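# Bring a camera into focus using its monitor's dots

## Task

Adjust the camera's focus until the ring of dots on the small monitor collapses into one dot, shrunk as far as it will go and lying on the monitor's central dot. At the end the camera and the monitor must both still stand upright on the table, pointing about the same direction as before, or the attempt fails. The gripper must have released everything and moved away, and the focus must stay correct with no help from the robot.

## Robot and tools

Robot: one arm, a Doosan M1013 with six revolute joints. Their order in the Joint positions line runs from the base outward: waist, shoulder, elbow, forearm roll, wrist pitch, wrist roll. It carries a Robotiq 2F-140 two-finger gripper. There is only one arm, so every command drives this single gripper.

Frames: the scene frame has its origin on the table top below the arm's base. +z points up, and +y lies to the left when facing along +x. The base may sit slightly tilted. The gripper frame has its fingers pointing along +z, and the fingers open and close along its y axis. end_effector_position is the spot between the pads when they are shut. Fingertips stick out about 33 mm past it when closed and about 9 mm when fully open. While closing, the tips travel roughly 24 mm farther from the arm, so keep that much clearance above a surface. The reported hand position gets less accurate at long reach.

execute_actions(actions): actions is a list of up to 15 actions. Each action is a table of up to 15 rows, and one row is one control step of 1/30 s. An action always lasts 15 steps (0.5 s); if it has fewer rows, its final row repeats. A row has 9 numbers, each between -1 and 1, in this order: dx, dy, dz, rx, ry, rz, position, force_limit, speed. The first six are not a pose. They are an offset in the gripper's own axes from the gripper's measured pose at the start of that action, and every row in the action uses that same start point rather than the previous row. For the first action of a call, the start point is the last pose a result reported. Scale: 1.0 equals 0.6 m of translation or 180 degrees of rotation. rx, ry, rz form a single rotation vector. On each step the command is clipped to within 70 mm and 16 degrees of the measured pose, so a large offset can take several actions to cover. After an action the arm goes no further than the last clipped pose. If you are allowed to set stiffness, 6 more numbers from 0 to 1 can follow, one gain scale per joint in Joint positions order. A scale stays in force until you send another. An empty list just returns the current state and images.

Gripper numbers: position +1 is fully open (140 mm). The pads touch at about -0.8, and -1 closes until something blocks the fingers. force_limit sets the grip force: about 14 N at -1, 60 N at 0 and 107 N at +1. speed sets how fast the finger gap changes: about 30, 140 and 250 mm/s at -1, 0 and +1. To grip, send position -1 and check for object_status 2. The codes are: 0 moving, 1 blocked while opening, 2 blocked while closing, 3 at the requested position or pads met. To squeeze harder, raise force_limit and switch position between -1 and -0.98. position_measured is in counts: 3 is fully open and 230 is pads together.

move(target, speed, stop_force, blocking): target is a single 9-number row laid out as above. It is an offset in gripper axes from the pose in the latest result that shows one. The gripper follows a straight path toward it, taking the shorter way round when it turns. Finger values in the row are sent at the start. speed is in m/s, from 0.002 to 0.5, default 0.25, and turning is capped at twice that in rad/s. The path lasts 0.5 to 10 s and is cut off at 10 s. It does not avoid obstacles. The gripper can lag or overshoot, especially when the arm is nearly straight. stop_force, in N from 20 to 80, is optional. It ends the path when the estimated push against the motion exceeds that value for 2 steps; the gripper then backs up 2 steps and holds. Use it with a very slow speed when approaching a contact. Do not rely on it in moves that rotate the gripper. Leave it out when moving away from something you are pressing on. The arm is stiff, so overshooting a firm contact even slightly can trigger a fault. blocking=false returns after 0.5 s while the motion continues. It cannot be combined with stop_force, and other motion commands are refused until a result shows the move has ended. The result adds a move: line with the ending: done, contact (stop_force ended it; this outranks others), held (a check blocked the last step), off_target, moving or fault. It also lists limits (paced means the pose was clipped; held means some steps were blocked) and the distance to target.

wait(seconds): 0 to 10 s. The arm keeps its last command and any running move continues. stop(): brakes a running move, which needs room, but the fingers keep moving. zoom_image(camera, region): camera is cam_high (896x504) or cam_wrist (504x504). region is [x0, y0, x1, y1] in pixels from the top-left corner, at most 504 by 504. read_manual(section): returns only the licence texts, section "licences". finished_scene(scene): ends the given scene number and cannot be undone.

Results: the state line gives end_effector_position in metres and end_effector_quat_wxyz in the scene frame, plus linear (m/s) and angular (rad/s) velocities. Hand target is the pose the controller is currently driving toward. A pose unreachable line means the clearance check, which includes the base mount, altered or blocked the command. The wrist camera looks out roughly from the gripper base, but it can be offset by up to about 51 mm and tilted about 29 degrees.

Hazards: the arm faults and freezes for 10 s, dropping the rest of the call, if a joint hits its load limit (waist 302, shoulder 302, elbow 142, wrist joints 40 N m, counting held weight) or if any outside force reaches 144 N. Holding loads heats motors. A MOTOR HOT line is a warning, and an OVER-TEMPERATURE FAULT brakes the arm. Parts may occasionally be tugged or nudged. Avoid pushing hard, dropping or slamming things, and tipping or turning the camera or monitor. Never knock anything off the table.

Each tool is called after "Call:" by a JSON object that holds its "api" and its "payload".

## Session

Call:
{"api": "execute_actions", "payload": {"actions": []}}

Scene clock: 0.00 s.
end_effector_position=(+0.7174, -0.6560, +0.2136) position_measured=3 object_status=3 end_effector_quat_wxyz=(-0.069, -0.458, +0.842, -0.276) end_effector_velocity=(-0.000, +0.000, -0.001) end_effector_angular_velocity=(+0.000, +0.000, -0.000)
Joint positions: [-0.623  0.534  1.439 -0.51   0.769  3.352]
Joint velocities: [-0.  0.  0. -0. -0.  0.]
Hand target: +0.717, -0.656, +0.214; -0.069, -0.458, +0.842, -0.276
Joint stiffness scale: [1. 1. 1. 1. 1. 1.]

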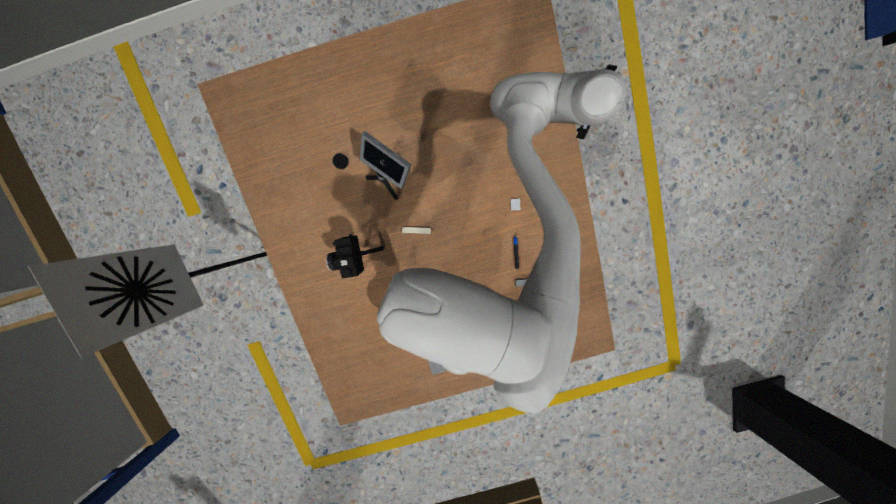

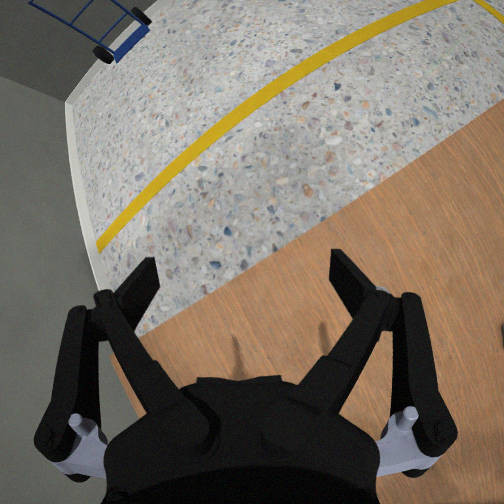

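Call:
{"api": "zoom_image", "payload": {"camera": "cam_high", "region": [310, 120, 430, 290]}}

Region (310, 120, 430, 290) of cam_high's 896x504 image, scaled by 2.965, with more detail than that image has; it fills the left 356 columns of this view, and the rest is white.

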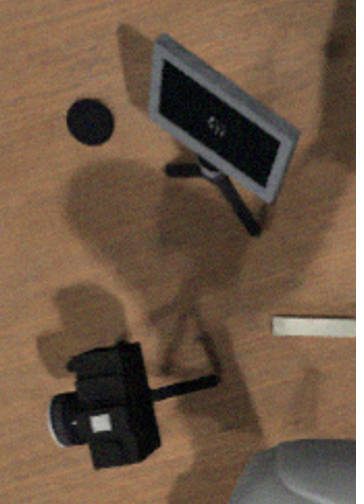

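Call:
{"api": "move", "payload": {"target": [-0.362,0.361,-0.802,0.149,-0.0893,-0.561,1,0,0], "speed": 0.45}}

Scene clock: 17.90 s.
end_effector_position=(+0.5992, -0.1533, +0.4451) position_measured=3 object_status=3 end_effector_quat_wxyz=(+0.060, +0.966, -0.115, +0.226) end_effector_velocity=(-0.001, +0.001, +0.000) end_effector_angular_velocity=(+0.000, +0.004, +0.006)
Joint positions: [-0.243 -0.131  1.788 -0.055  1.027  1.546]
Joint velocities: [ 0.001 -0.    -0.001  0.002  0.005 -0.006]
Hand target: +0.601, -0.150, +0.451; +0.057, +0.965, -0.112, +0.229
Off the commanded pose: 0.006 m, 1 deg.
Joint stiffness scale: [1. 1. 1. 1. 1. 1.]
move: off_target

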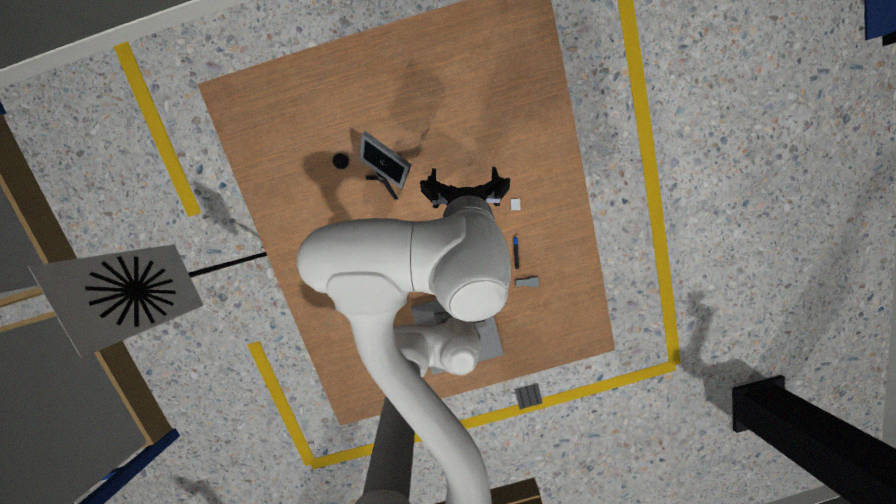

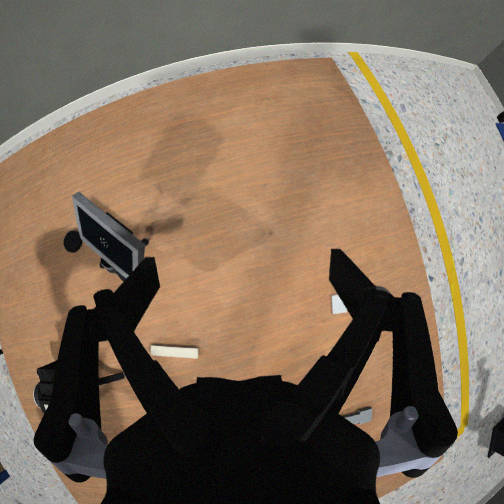

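Call:
{"api": "move", "payload": {"target": [-0.462,-0.781,-0.074,0.149,-0.0865,-0.5634,1,0,0], "speed": 0.45}}

Call:
{"api": "move", "payload": {"target": [0,-0.005,0.15,0,0,0,0.6,-0.6,0], "speed": 0.2}}

Scene clock: 35.00 s.
end_effector_position=(+0.4558, +0.3574, +0.3285) position_measured=3 object_status=3 end_effector_quat_wxyz=(+0.002, +0.710, +0.705, -0.000) end_effector_velocity=(-0.000, +0.002, +0.000) end_effector_angular_velocity=(+0.000, +0.001, +0.006)
Joint positions: [0.636 0.066 1.744 0.002 1.34  0.607]
Joint velocities: [ 0.002  0.001 -0.002  0.001  0.001 -0.004]
Hand target: +0.456, +0.362, +0.331; -0.001, +0.707, +0.707, +0.001
Off the commanded pose: 0.004 m, 0 deg.
Joint stiffness scale: [1. 1. 1. 1. 1. 1.]
move: off_target

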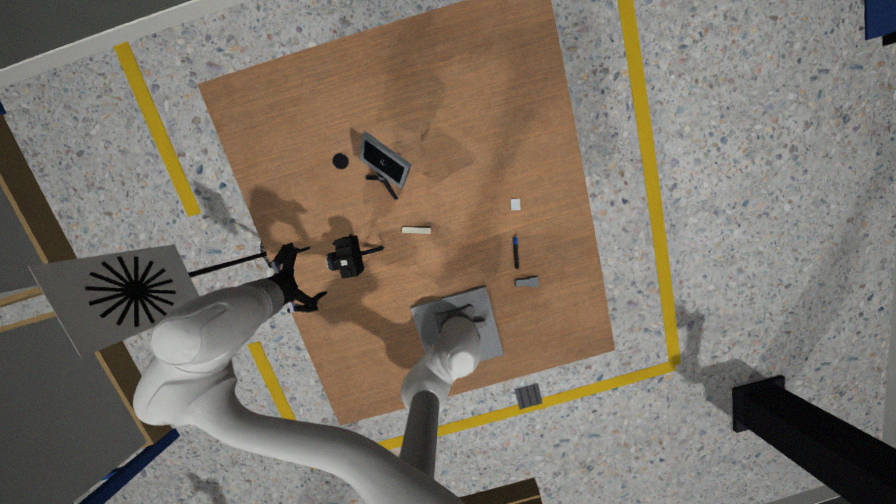

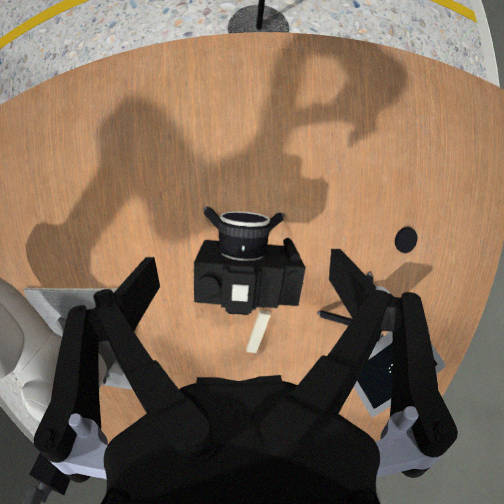

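Scene clock: 35.93 s.
end_effector_position=(+0.4559, +0.3572, +0.2435) position_measured=53 object_status=3 end_effector_quat_wxyz=(+0.003, +0.709, +0.705, +0.003) end_effector_velocity=(+0.000, +0.000, -0.001) end_effector_angular_velocity=(+0.001, -0.002, +0.000)
Joint positions: [0.637 0.105 1.861 0.002 1.179 0.607]
Joint velocities: [ 0.     0.     0.001 -0.    -0.004  0.   ]
Hand target: +0.453, +0.357, +0.238; +0.002, +0.710, +0.705, -0.000
Off the commanded pose: 0.006 m, 0 deg.
Joint stiffness scale: [1. 1. 1. 1. 1. 1.]
move: off_target

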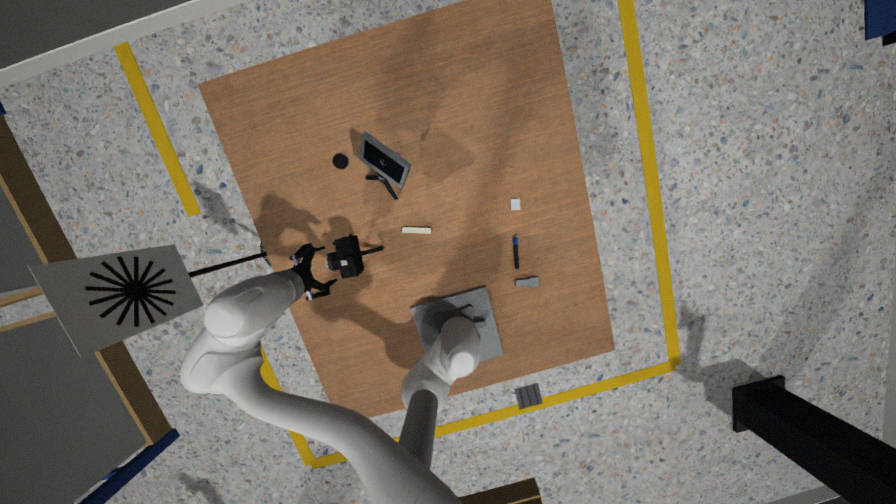

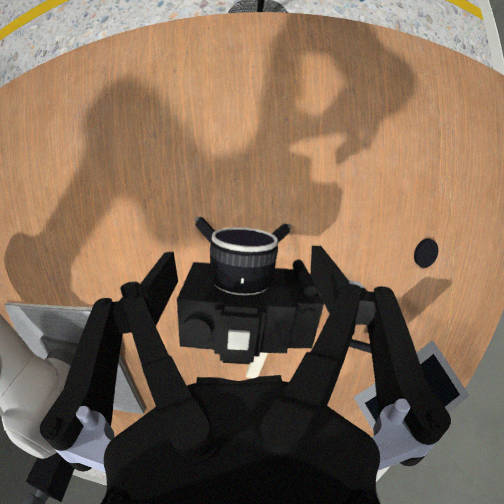

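Call:
{"api": "move", "payload": {"target": [-0.006,-0.006,0.11,0,0,0.02,0.4,-0.6,0], "speed": 0.1}}

Call:
{"api": "zoom_image", "payload": {"camera": "cam_high", "region": [363, 142, 403, 182]}}

Scene clock: 41.10 s.
end_effector_position=(+0.4546, +0.3558, +0.1823) position_measured=78 object_status=3 end_effector_quat_wxyz=(+0.003, +0.729, +0.685, +0.005) end_effector_velocity=(+0.000, +0.000, -0.002) end_effector_angular_velocity=(+0.001, -0.001, -0.002)
Joint positions: [0.637 0.144 1.937 0.002 1.057 0.663]
Joint velocities: [ 0.001  0.001  0.002 -0.    -0.004  0.003]
Hand target: +0.453, +0.354, +0.177; +0.003, +0.731, +0.682, +0.003
Off the commanded pose: 0.006 m, 1 deg.
Joint stiffness scale: [1. 1. 1. 1. 1. 1.]
move: off_target

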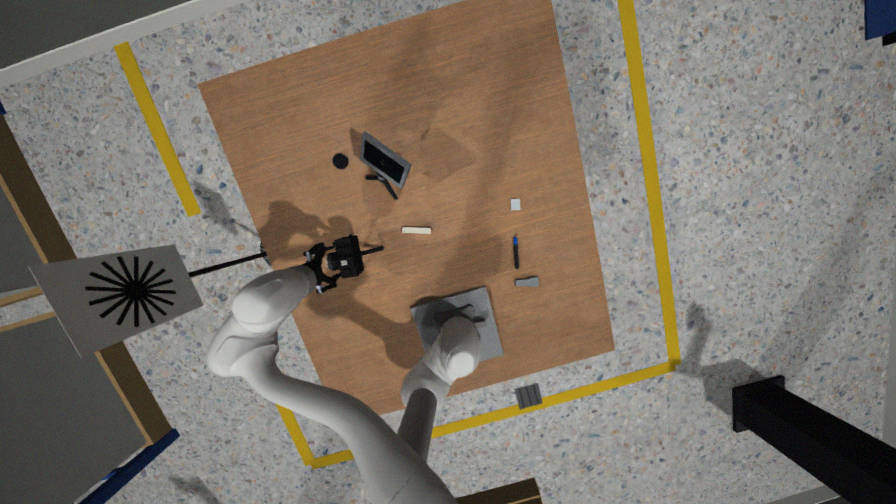

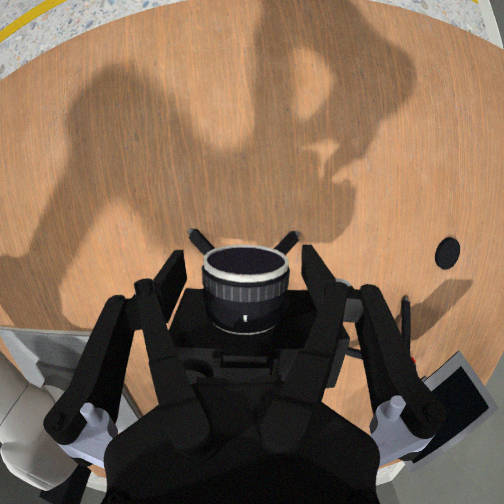

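Region (363, 142, 403, 182) of cam_high's 896x504 image, scaled by 12.600, with more detail than that image has.

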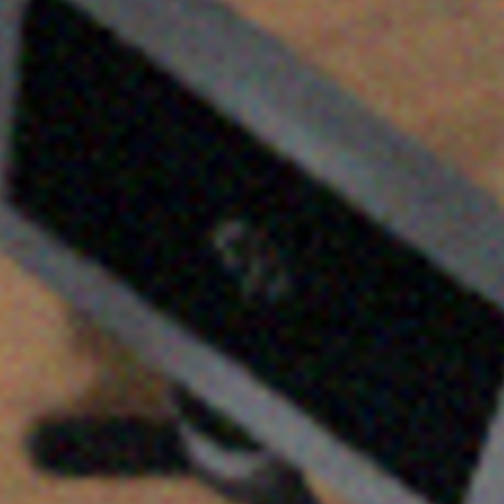

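Call:
{"api": "execute_actions", "payload": {"actions": [[[-0.012,0.0,0.014,0,0,0,0.2,-0.6,-0.5]],[[0,0,0,0,0,0,-1,-0.6,-0.8]],[[0,0,0,0,0,0,-1,-0.6,-0.8]]]}}

Call:
{"api": "move", "payload": {"target": [0.002,0.005,0,0.11,0,0,-1,-0.6,-0.8], "speed": 0.12}}

Call:
{"api": "zoom_image", "payload": {"camera": "cam_high", "region": [363, 142, 403, 182]}}

Scene clock: 51.40 s.
end_effector_position=(+0.4559, +0.3516, +0.1774) position_measured=131 object_status=2 end_effector_quat_wxyz=(+0.003, +0.730, +0.684, +0.007) end_effector_velocity=(-0.000, -0.000, -0.000) end_effector_angular_velocity=(-0.001, +0.001, -0.000)
Joint positions: [0.63  0.144 1.947 0.002 1.044 0.658]
Joint velocities: [ 0.     0.001  0.    -0.     0.     0.001]
Hand target: +0.456, +0.352, +0.177; +0.003, +0.730, +0.684, +0.007
Off the commanded pose: 0.000 m, 0 deg.
Joint stiffness scale: [1. 1. 1. 1. 1. 1.]

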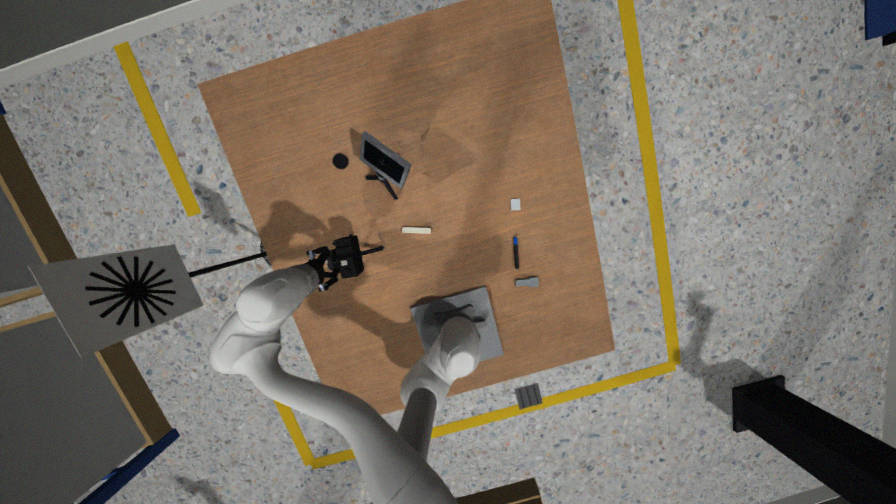

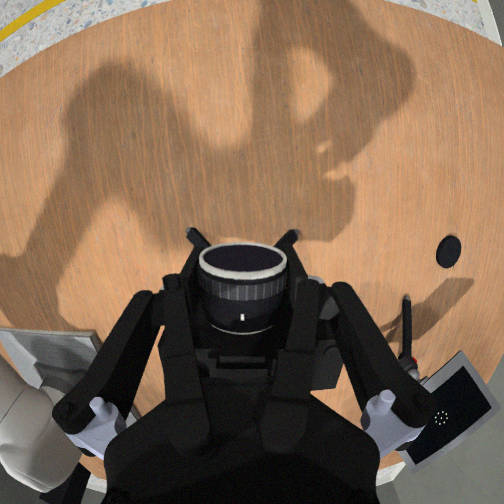

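Scene clock: 53.17 s.
end_effector_position=(+0.4563, +0.3515, +0.1771) position_measured=131 object_status=2 end_effector_quat_wxyz=(-0.119, +0.720, +0.675, -0.111) end_effector_velocity=(-0.000, -0.000, +0.000) end_effector_angular_velocity=(+0.000, +0.011, +0.002)
Joint positions: [0.528 0.292 1.799 0.182 1.345 0.491]
Joint velocities: [-0.002  0.005 -0.004  0.004  0.01  -0.004]
Hand target: +0.459, +0.352, +0.177; -0.122, +0.720, +0.675, -0.110
Off the commanded pose: 0.003 m, 0 deg.
Joint stiffness scale: [1. 1. 1. 1. 1. 1.]
move: done

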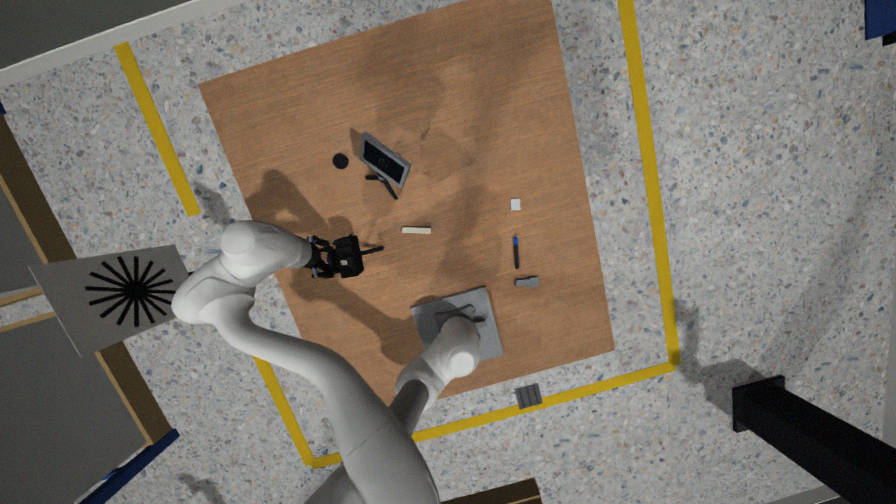

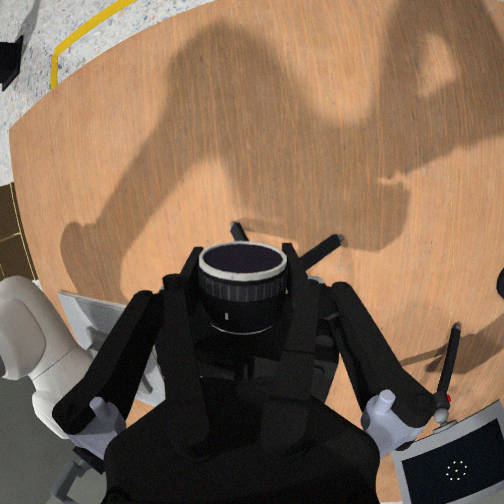

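Region (363, 142, 403, 182) of cam_high's 896x504 image, scaled by 12.600, with more detail than that image has.

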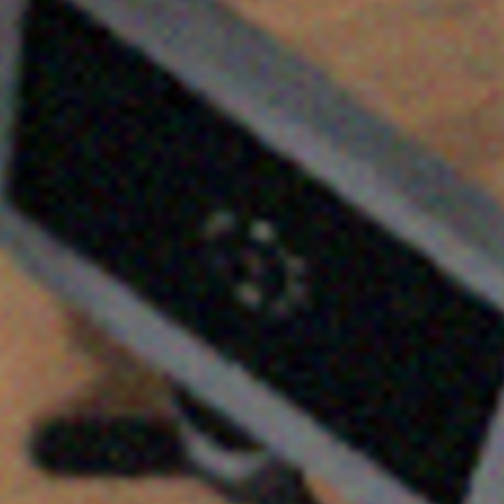

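Call:
{"api": "move", "payload": {"target": [-0.003,-0.006,0.002,-0.29,0,0,-1,-0.6,-0.8], "speed": 0.14}}

Call:
{"api": "zoom_image", "payload": {"camera": "cam_high", "region": [363, 142, 403, 182]}}

Scene clock: 60.97 s.
end_effector_position=(+0.4546, +0.3529, +0.1798) position_measured=132 object_status=2 end_effector_quat_wxyz=(+0.207, +0.700, +0.654, +0.197) end_effector_velocity=(+0.000, -0.000, -0.000) end_effector_angular_velocity=(-0.001, -0.010, -0.003)
Joint positions: [ 0.879  0.013  2.199 -0.727  0.689  1.428]
Joint velocities: [ 0.005  0.001  0.004 -0.021 -0.     0.025]
Hand target: +0.452, +0.350, +0.178; +0.209, +0.699, +0.655, +0.197
Off the commanded pose: 0.005 m, 0 deg.
Joint stiffness scale: [1. 1. 1. 1. 1. 1.]
move: off_target

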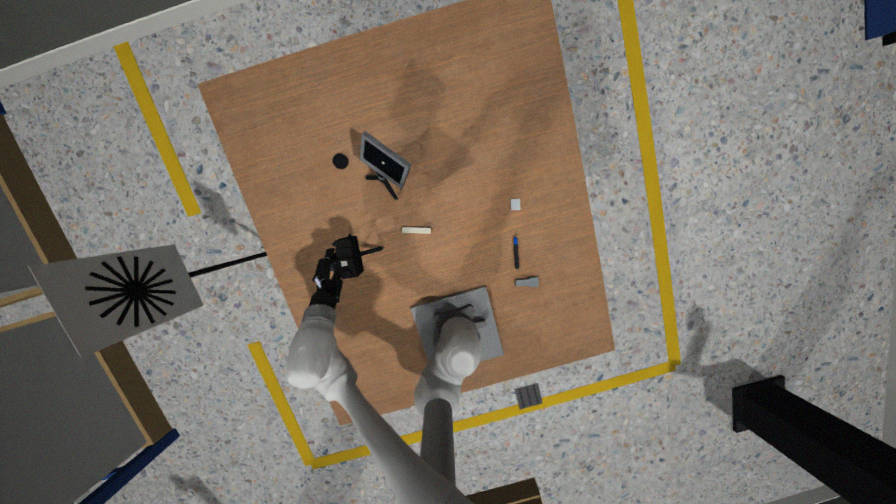

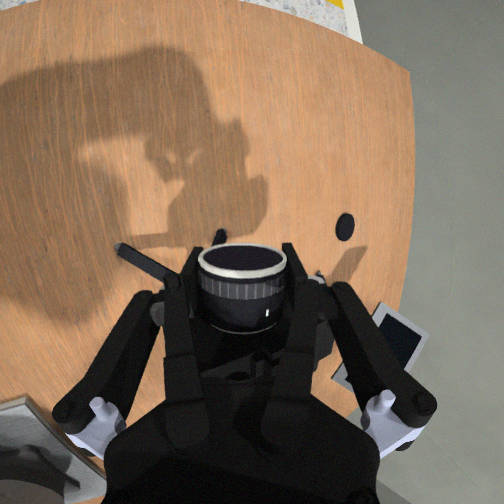

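Region (363, 142, 403, 182) of cam_high's 896x504 image, scaled by 12.600, with more detail than that image has.

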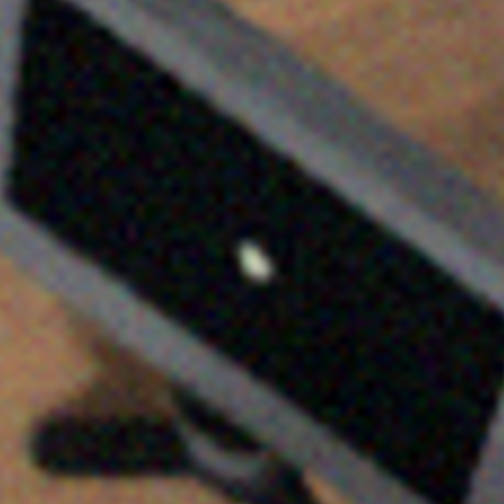

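Call:
{"api": "move", "payload": {"target": [-0.003,-0.004,0.002,-0.08,0,0,-1,-0.6,-0.8], "speed": 0.08}}

Call:
{"api": "zoom_image", "payload": {"camera": "cam_high", "region": [363, 142, 403, 182]}}

Scene clock: 67.13 s.
end_effector_position=(+0.4550, +0.3548, +0.1810) position_measured=132 object_status=2 end_effector_quat_wxyz=(+0.289, +0.670, +0.623, +0.280) end_effector_velocity=(+0.000, +0.000, -0.000) end_effector_angular_velocity=(+0.000, -0.011, -0.002)
Joint positions: [ 0.997  0.032  2.301 -1.217  0.721  1.965]
Joint velocities: [ 0.005  0.003  0.004 -0.021  0.006  0.025]
Hand target: +0.453, +0.351, +0.177; +0.293, +0.669, +0.624, +0.277
Off the commanded pose: 0.005 m, 1 deg.
Joint stiffness scale: [1. 1. 1. 1. 1. 1.]
move: off_target

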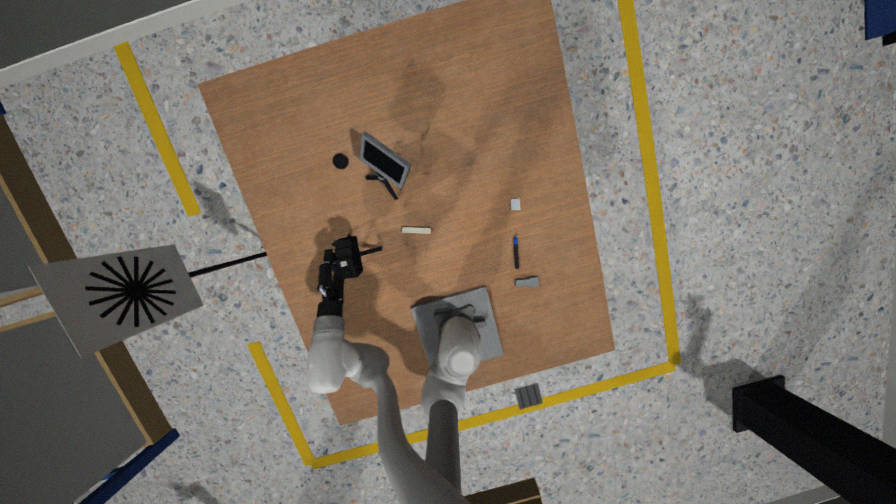

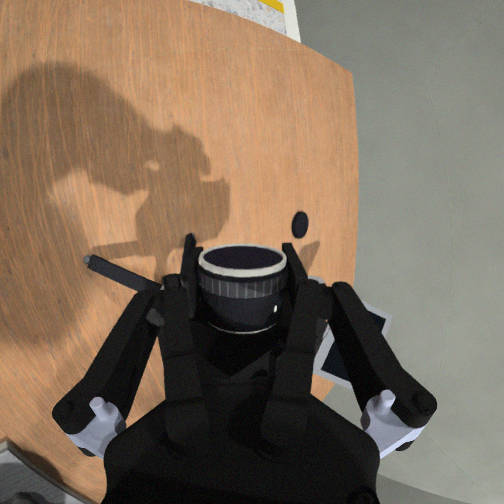

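Region (363, 142, 403, 182) of cam_high's 896x504 image, scaled by 12.600, with more detail than that image has.

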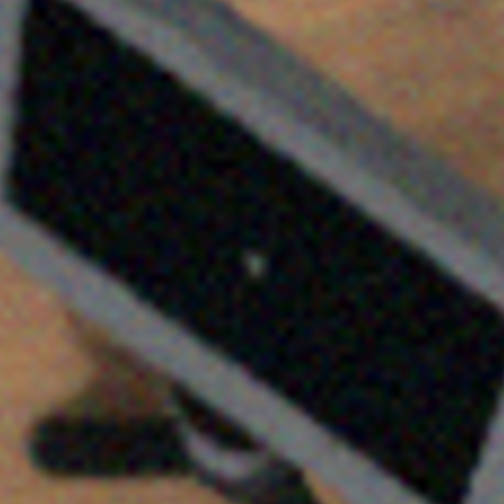

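Call:
{"api": "execute_actions", "payload": {"actions": [[[0,0,0,0,0,0,0.25,-0.6,0]]]}}

Call:
{"api": "move", "payload": {"target": [0,0.0,-0.14,0,0,0,0.25,-0.6,0], "speed": 0.15}}

Call:
{"api": "move", "payload": {"target": [0,0.2,-0.1,0,-0.08,0,1,-0.6,0], "speed": 0.25}}

Scene clock: 73.53 s.
end_effector_position=(+0.4551, +0.3548, +0.1810) position_measured=98 object_status=3 end_effector_quat_wxyz=(+0.290, +0.670, +0.623, +0.280) end_effector_velocity=(-0.000, -0.000, -0.000) end_effector_angular_velocity=(-0.000, +0.000, +0.001)
Joint positions: [ 0.997  0.032  2.301 -1.219  0.722  1.967]
Joint velocities: [ 0.    -0.     0.001  0.    -0.    -0.   ]
Hand target: +0.455, +0.355, +0.181; +0.289, +0.670, +0.623, +0.280
Off the commanded pose: 0.000 m, 0 deg.
Joint stiffness scale: [1. 1. 1. 1. 1. 1.]

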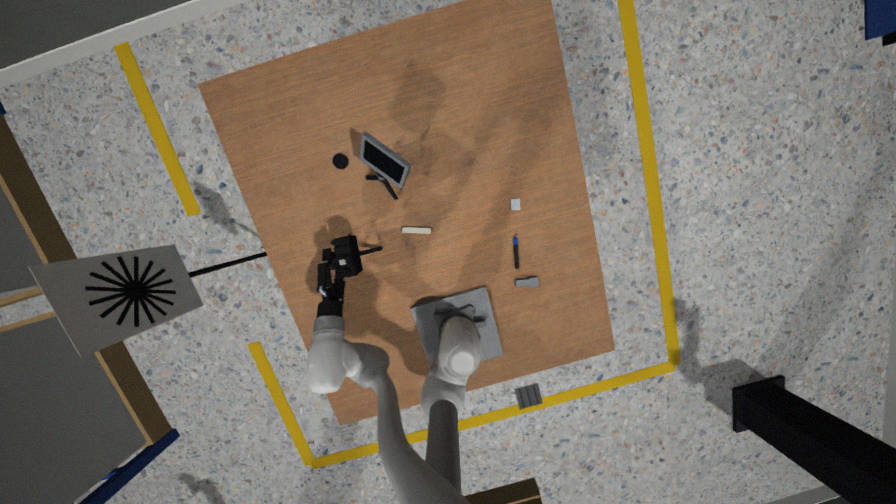

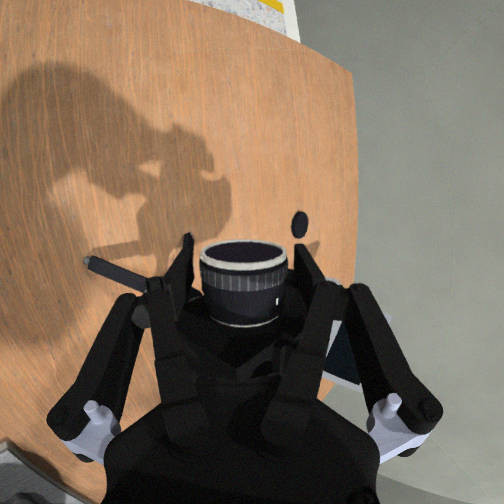

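Scene clock: 74.57 s.
end_effector_position=(+0.3935, +0.3554, +0.2338) position_measured=98 object_status=3 end_effector_quat_wxyz=(+0.291, +0.669, +0.624, +0.279) end_effector_velocity=(-0.001, -0.001, +0.000) end_effector_angular_velocity=(-0.003, +0.001, -0.001)
Joint positions: [ 1.126 -0.084  2.289 -1.061  0.868  1.858]
Joint velocities: [ 0.003 -0.001  0.     0.003  0.005 -0.003]
Hand target: +0.393, +0.358, +0.238; +0.290, +0.670, +0.623, +0.280
Off the commanded pose: 0.005 m, 0 deg.
Joint stiffness scale: [1. 1. 1. 1. 1. 1.]
move: off_target

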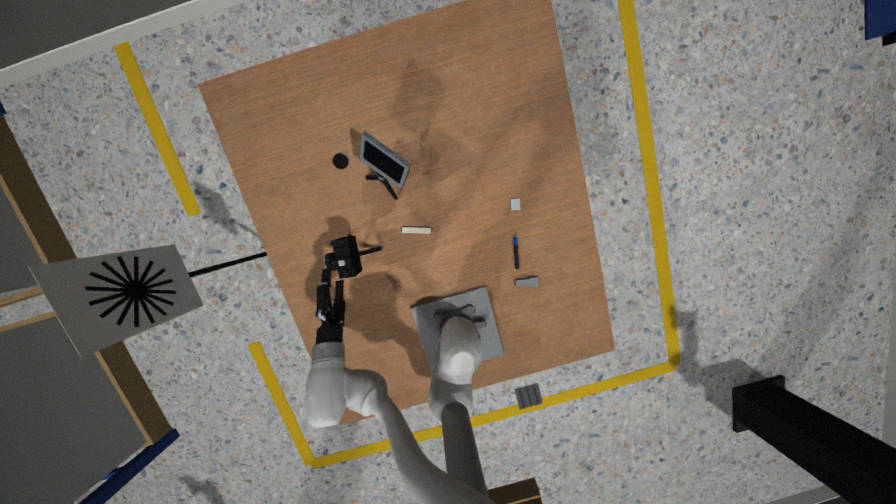

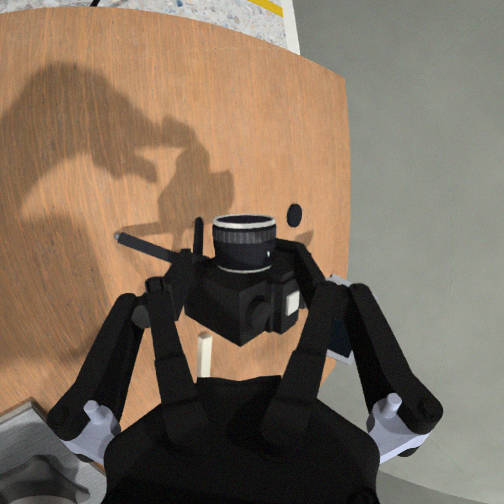

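Scene clock: 75.63 s.
end_effector_position=(+0.4294, +0.3509, +0.3616) position_measured=3 object_status=3 end_effector_quat_wxyz=(+0.369, +0.697, +0.583, +0.196) end_effector_velocity=(-0.000, -0.001, +0.000) end_effector_angular_velocity=(-0.007, +0.003, -0.003)
Joint positions: [ 1.11  -0.046  2.008 -0.911  1.24   1.593]
Joint velocities: [-0.     0.002 -0.002  0.002  0.007 -0.005]
Hand target: +0.430, +0.352, +0.363; +0.367, +0.699, +0.582, +0.193
Off the commanded pose: 0.002 m, 0 deg.
Joint stiffness scale: [1. 1. 1. 1. 1. 1.]
move: done

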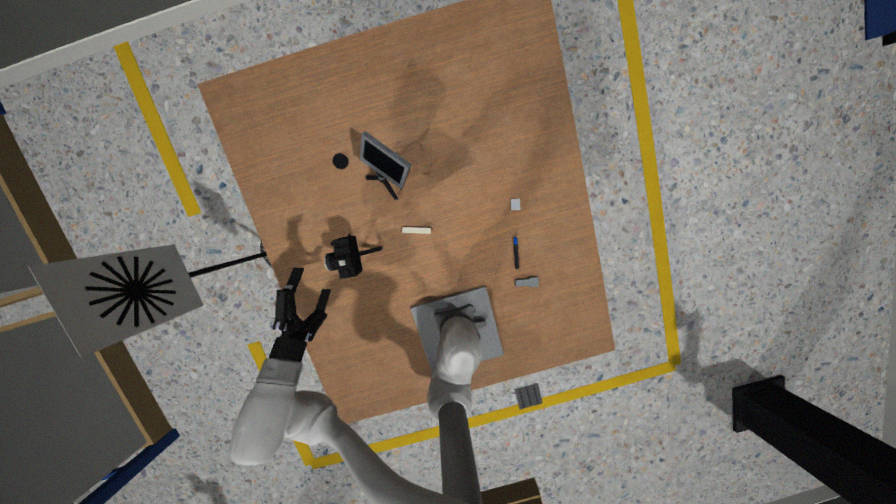

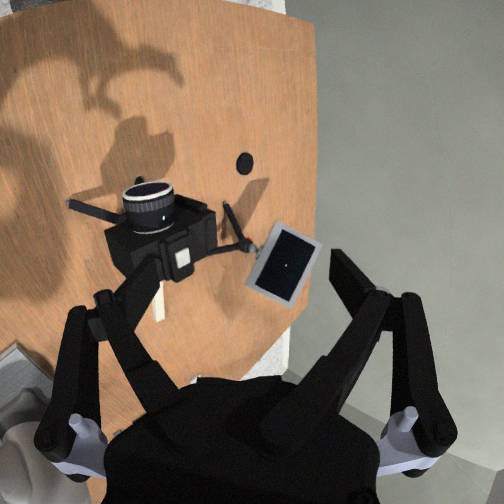

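Call:
{"api": "zoom_image", "payload": {"camera": "cam_wrist", "region": [255, 235, 315, 295]}}

Call:
{"api": "zoom_image", "payload": {"camera": "cam_high", "region": [363, 142, 403, 182]}}

Region (255, 235, 315, 295) of cam_wrist's 504x504 image, scaled by 8.400, with more detail than that image has.

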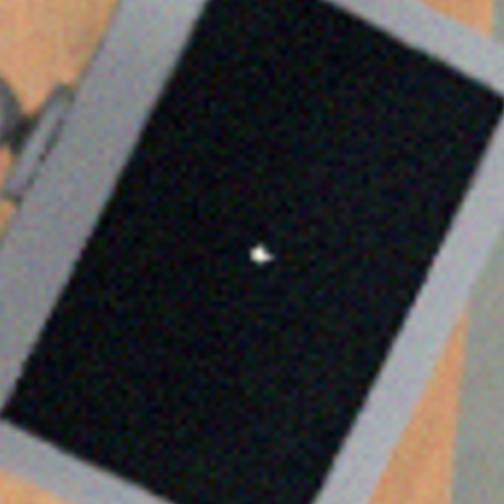

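Region (363, 142, 403, 182) of cam_high's 896x504 image, scaled by 12.600, with more detail than that image has.

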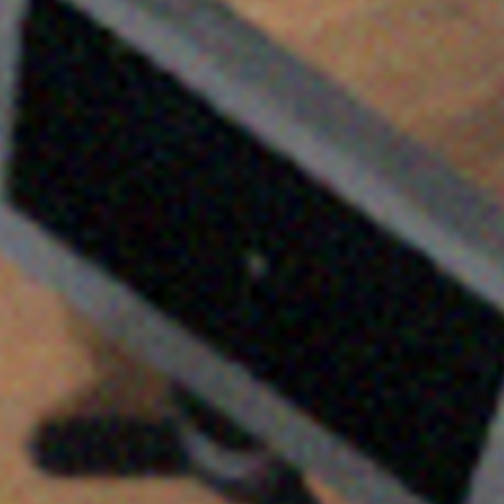

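Dot is ~6% of screen height, same as the successful scene 1.

Call:
{"api": "finished_scene", "payload": {"scene": 2}}

The scene is finished: the task was done.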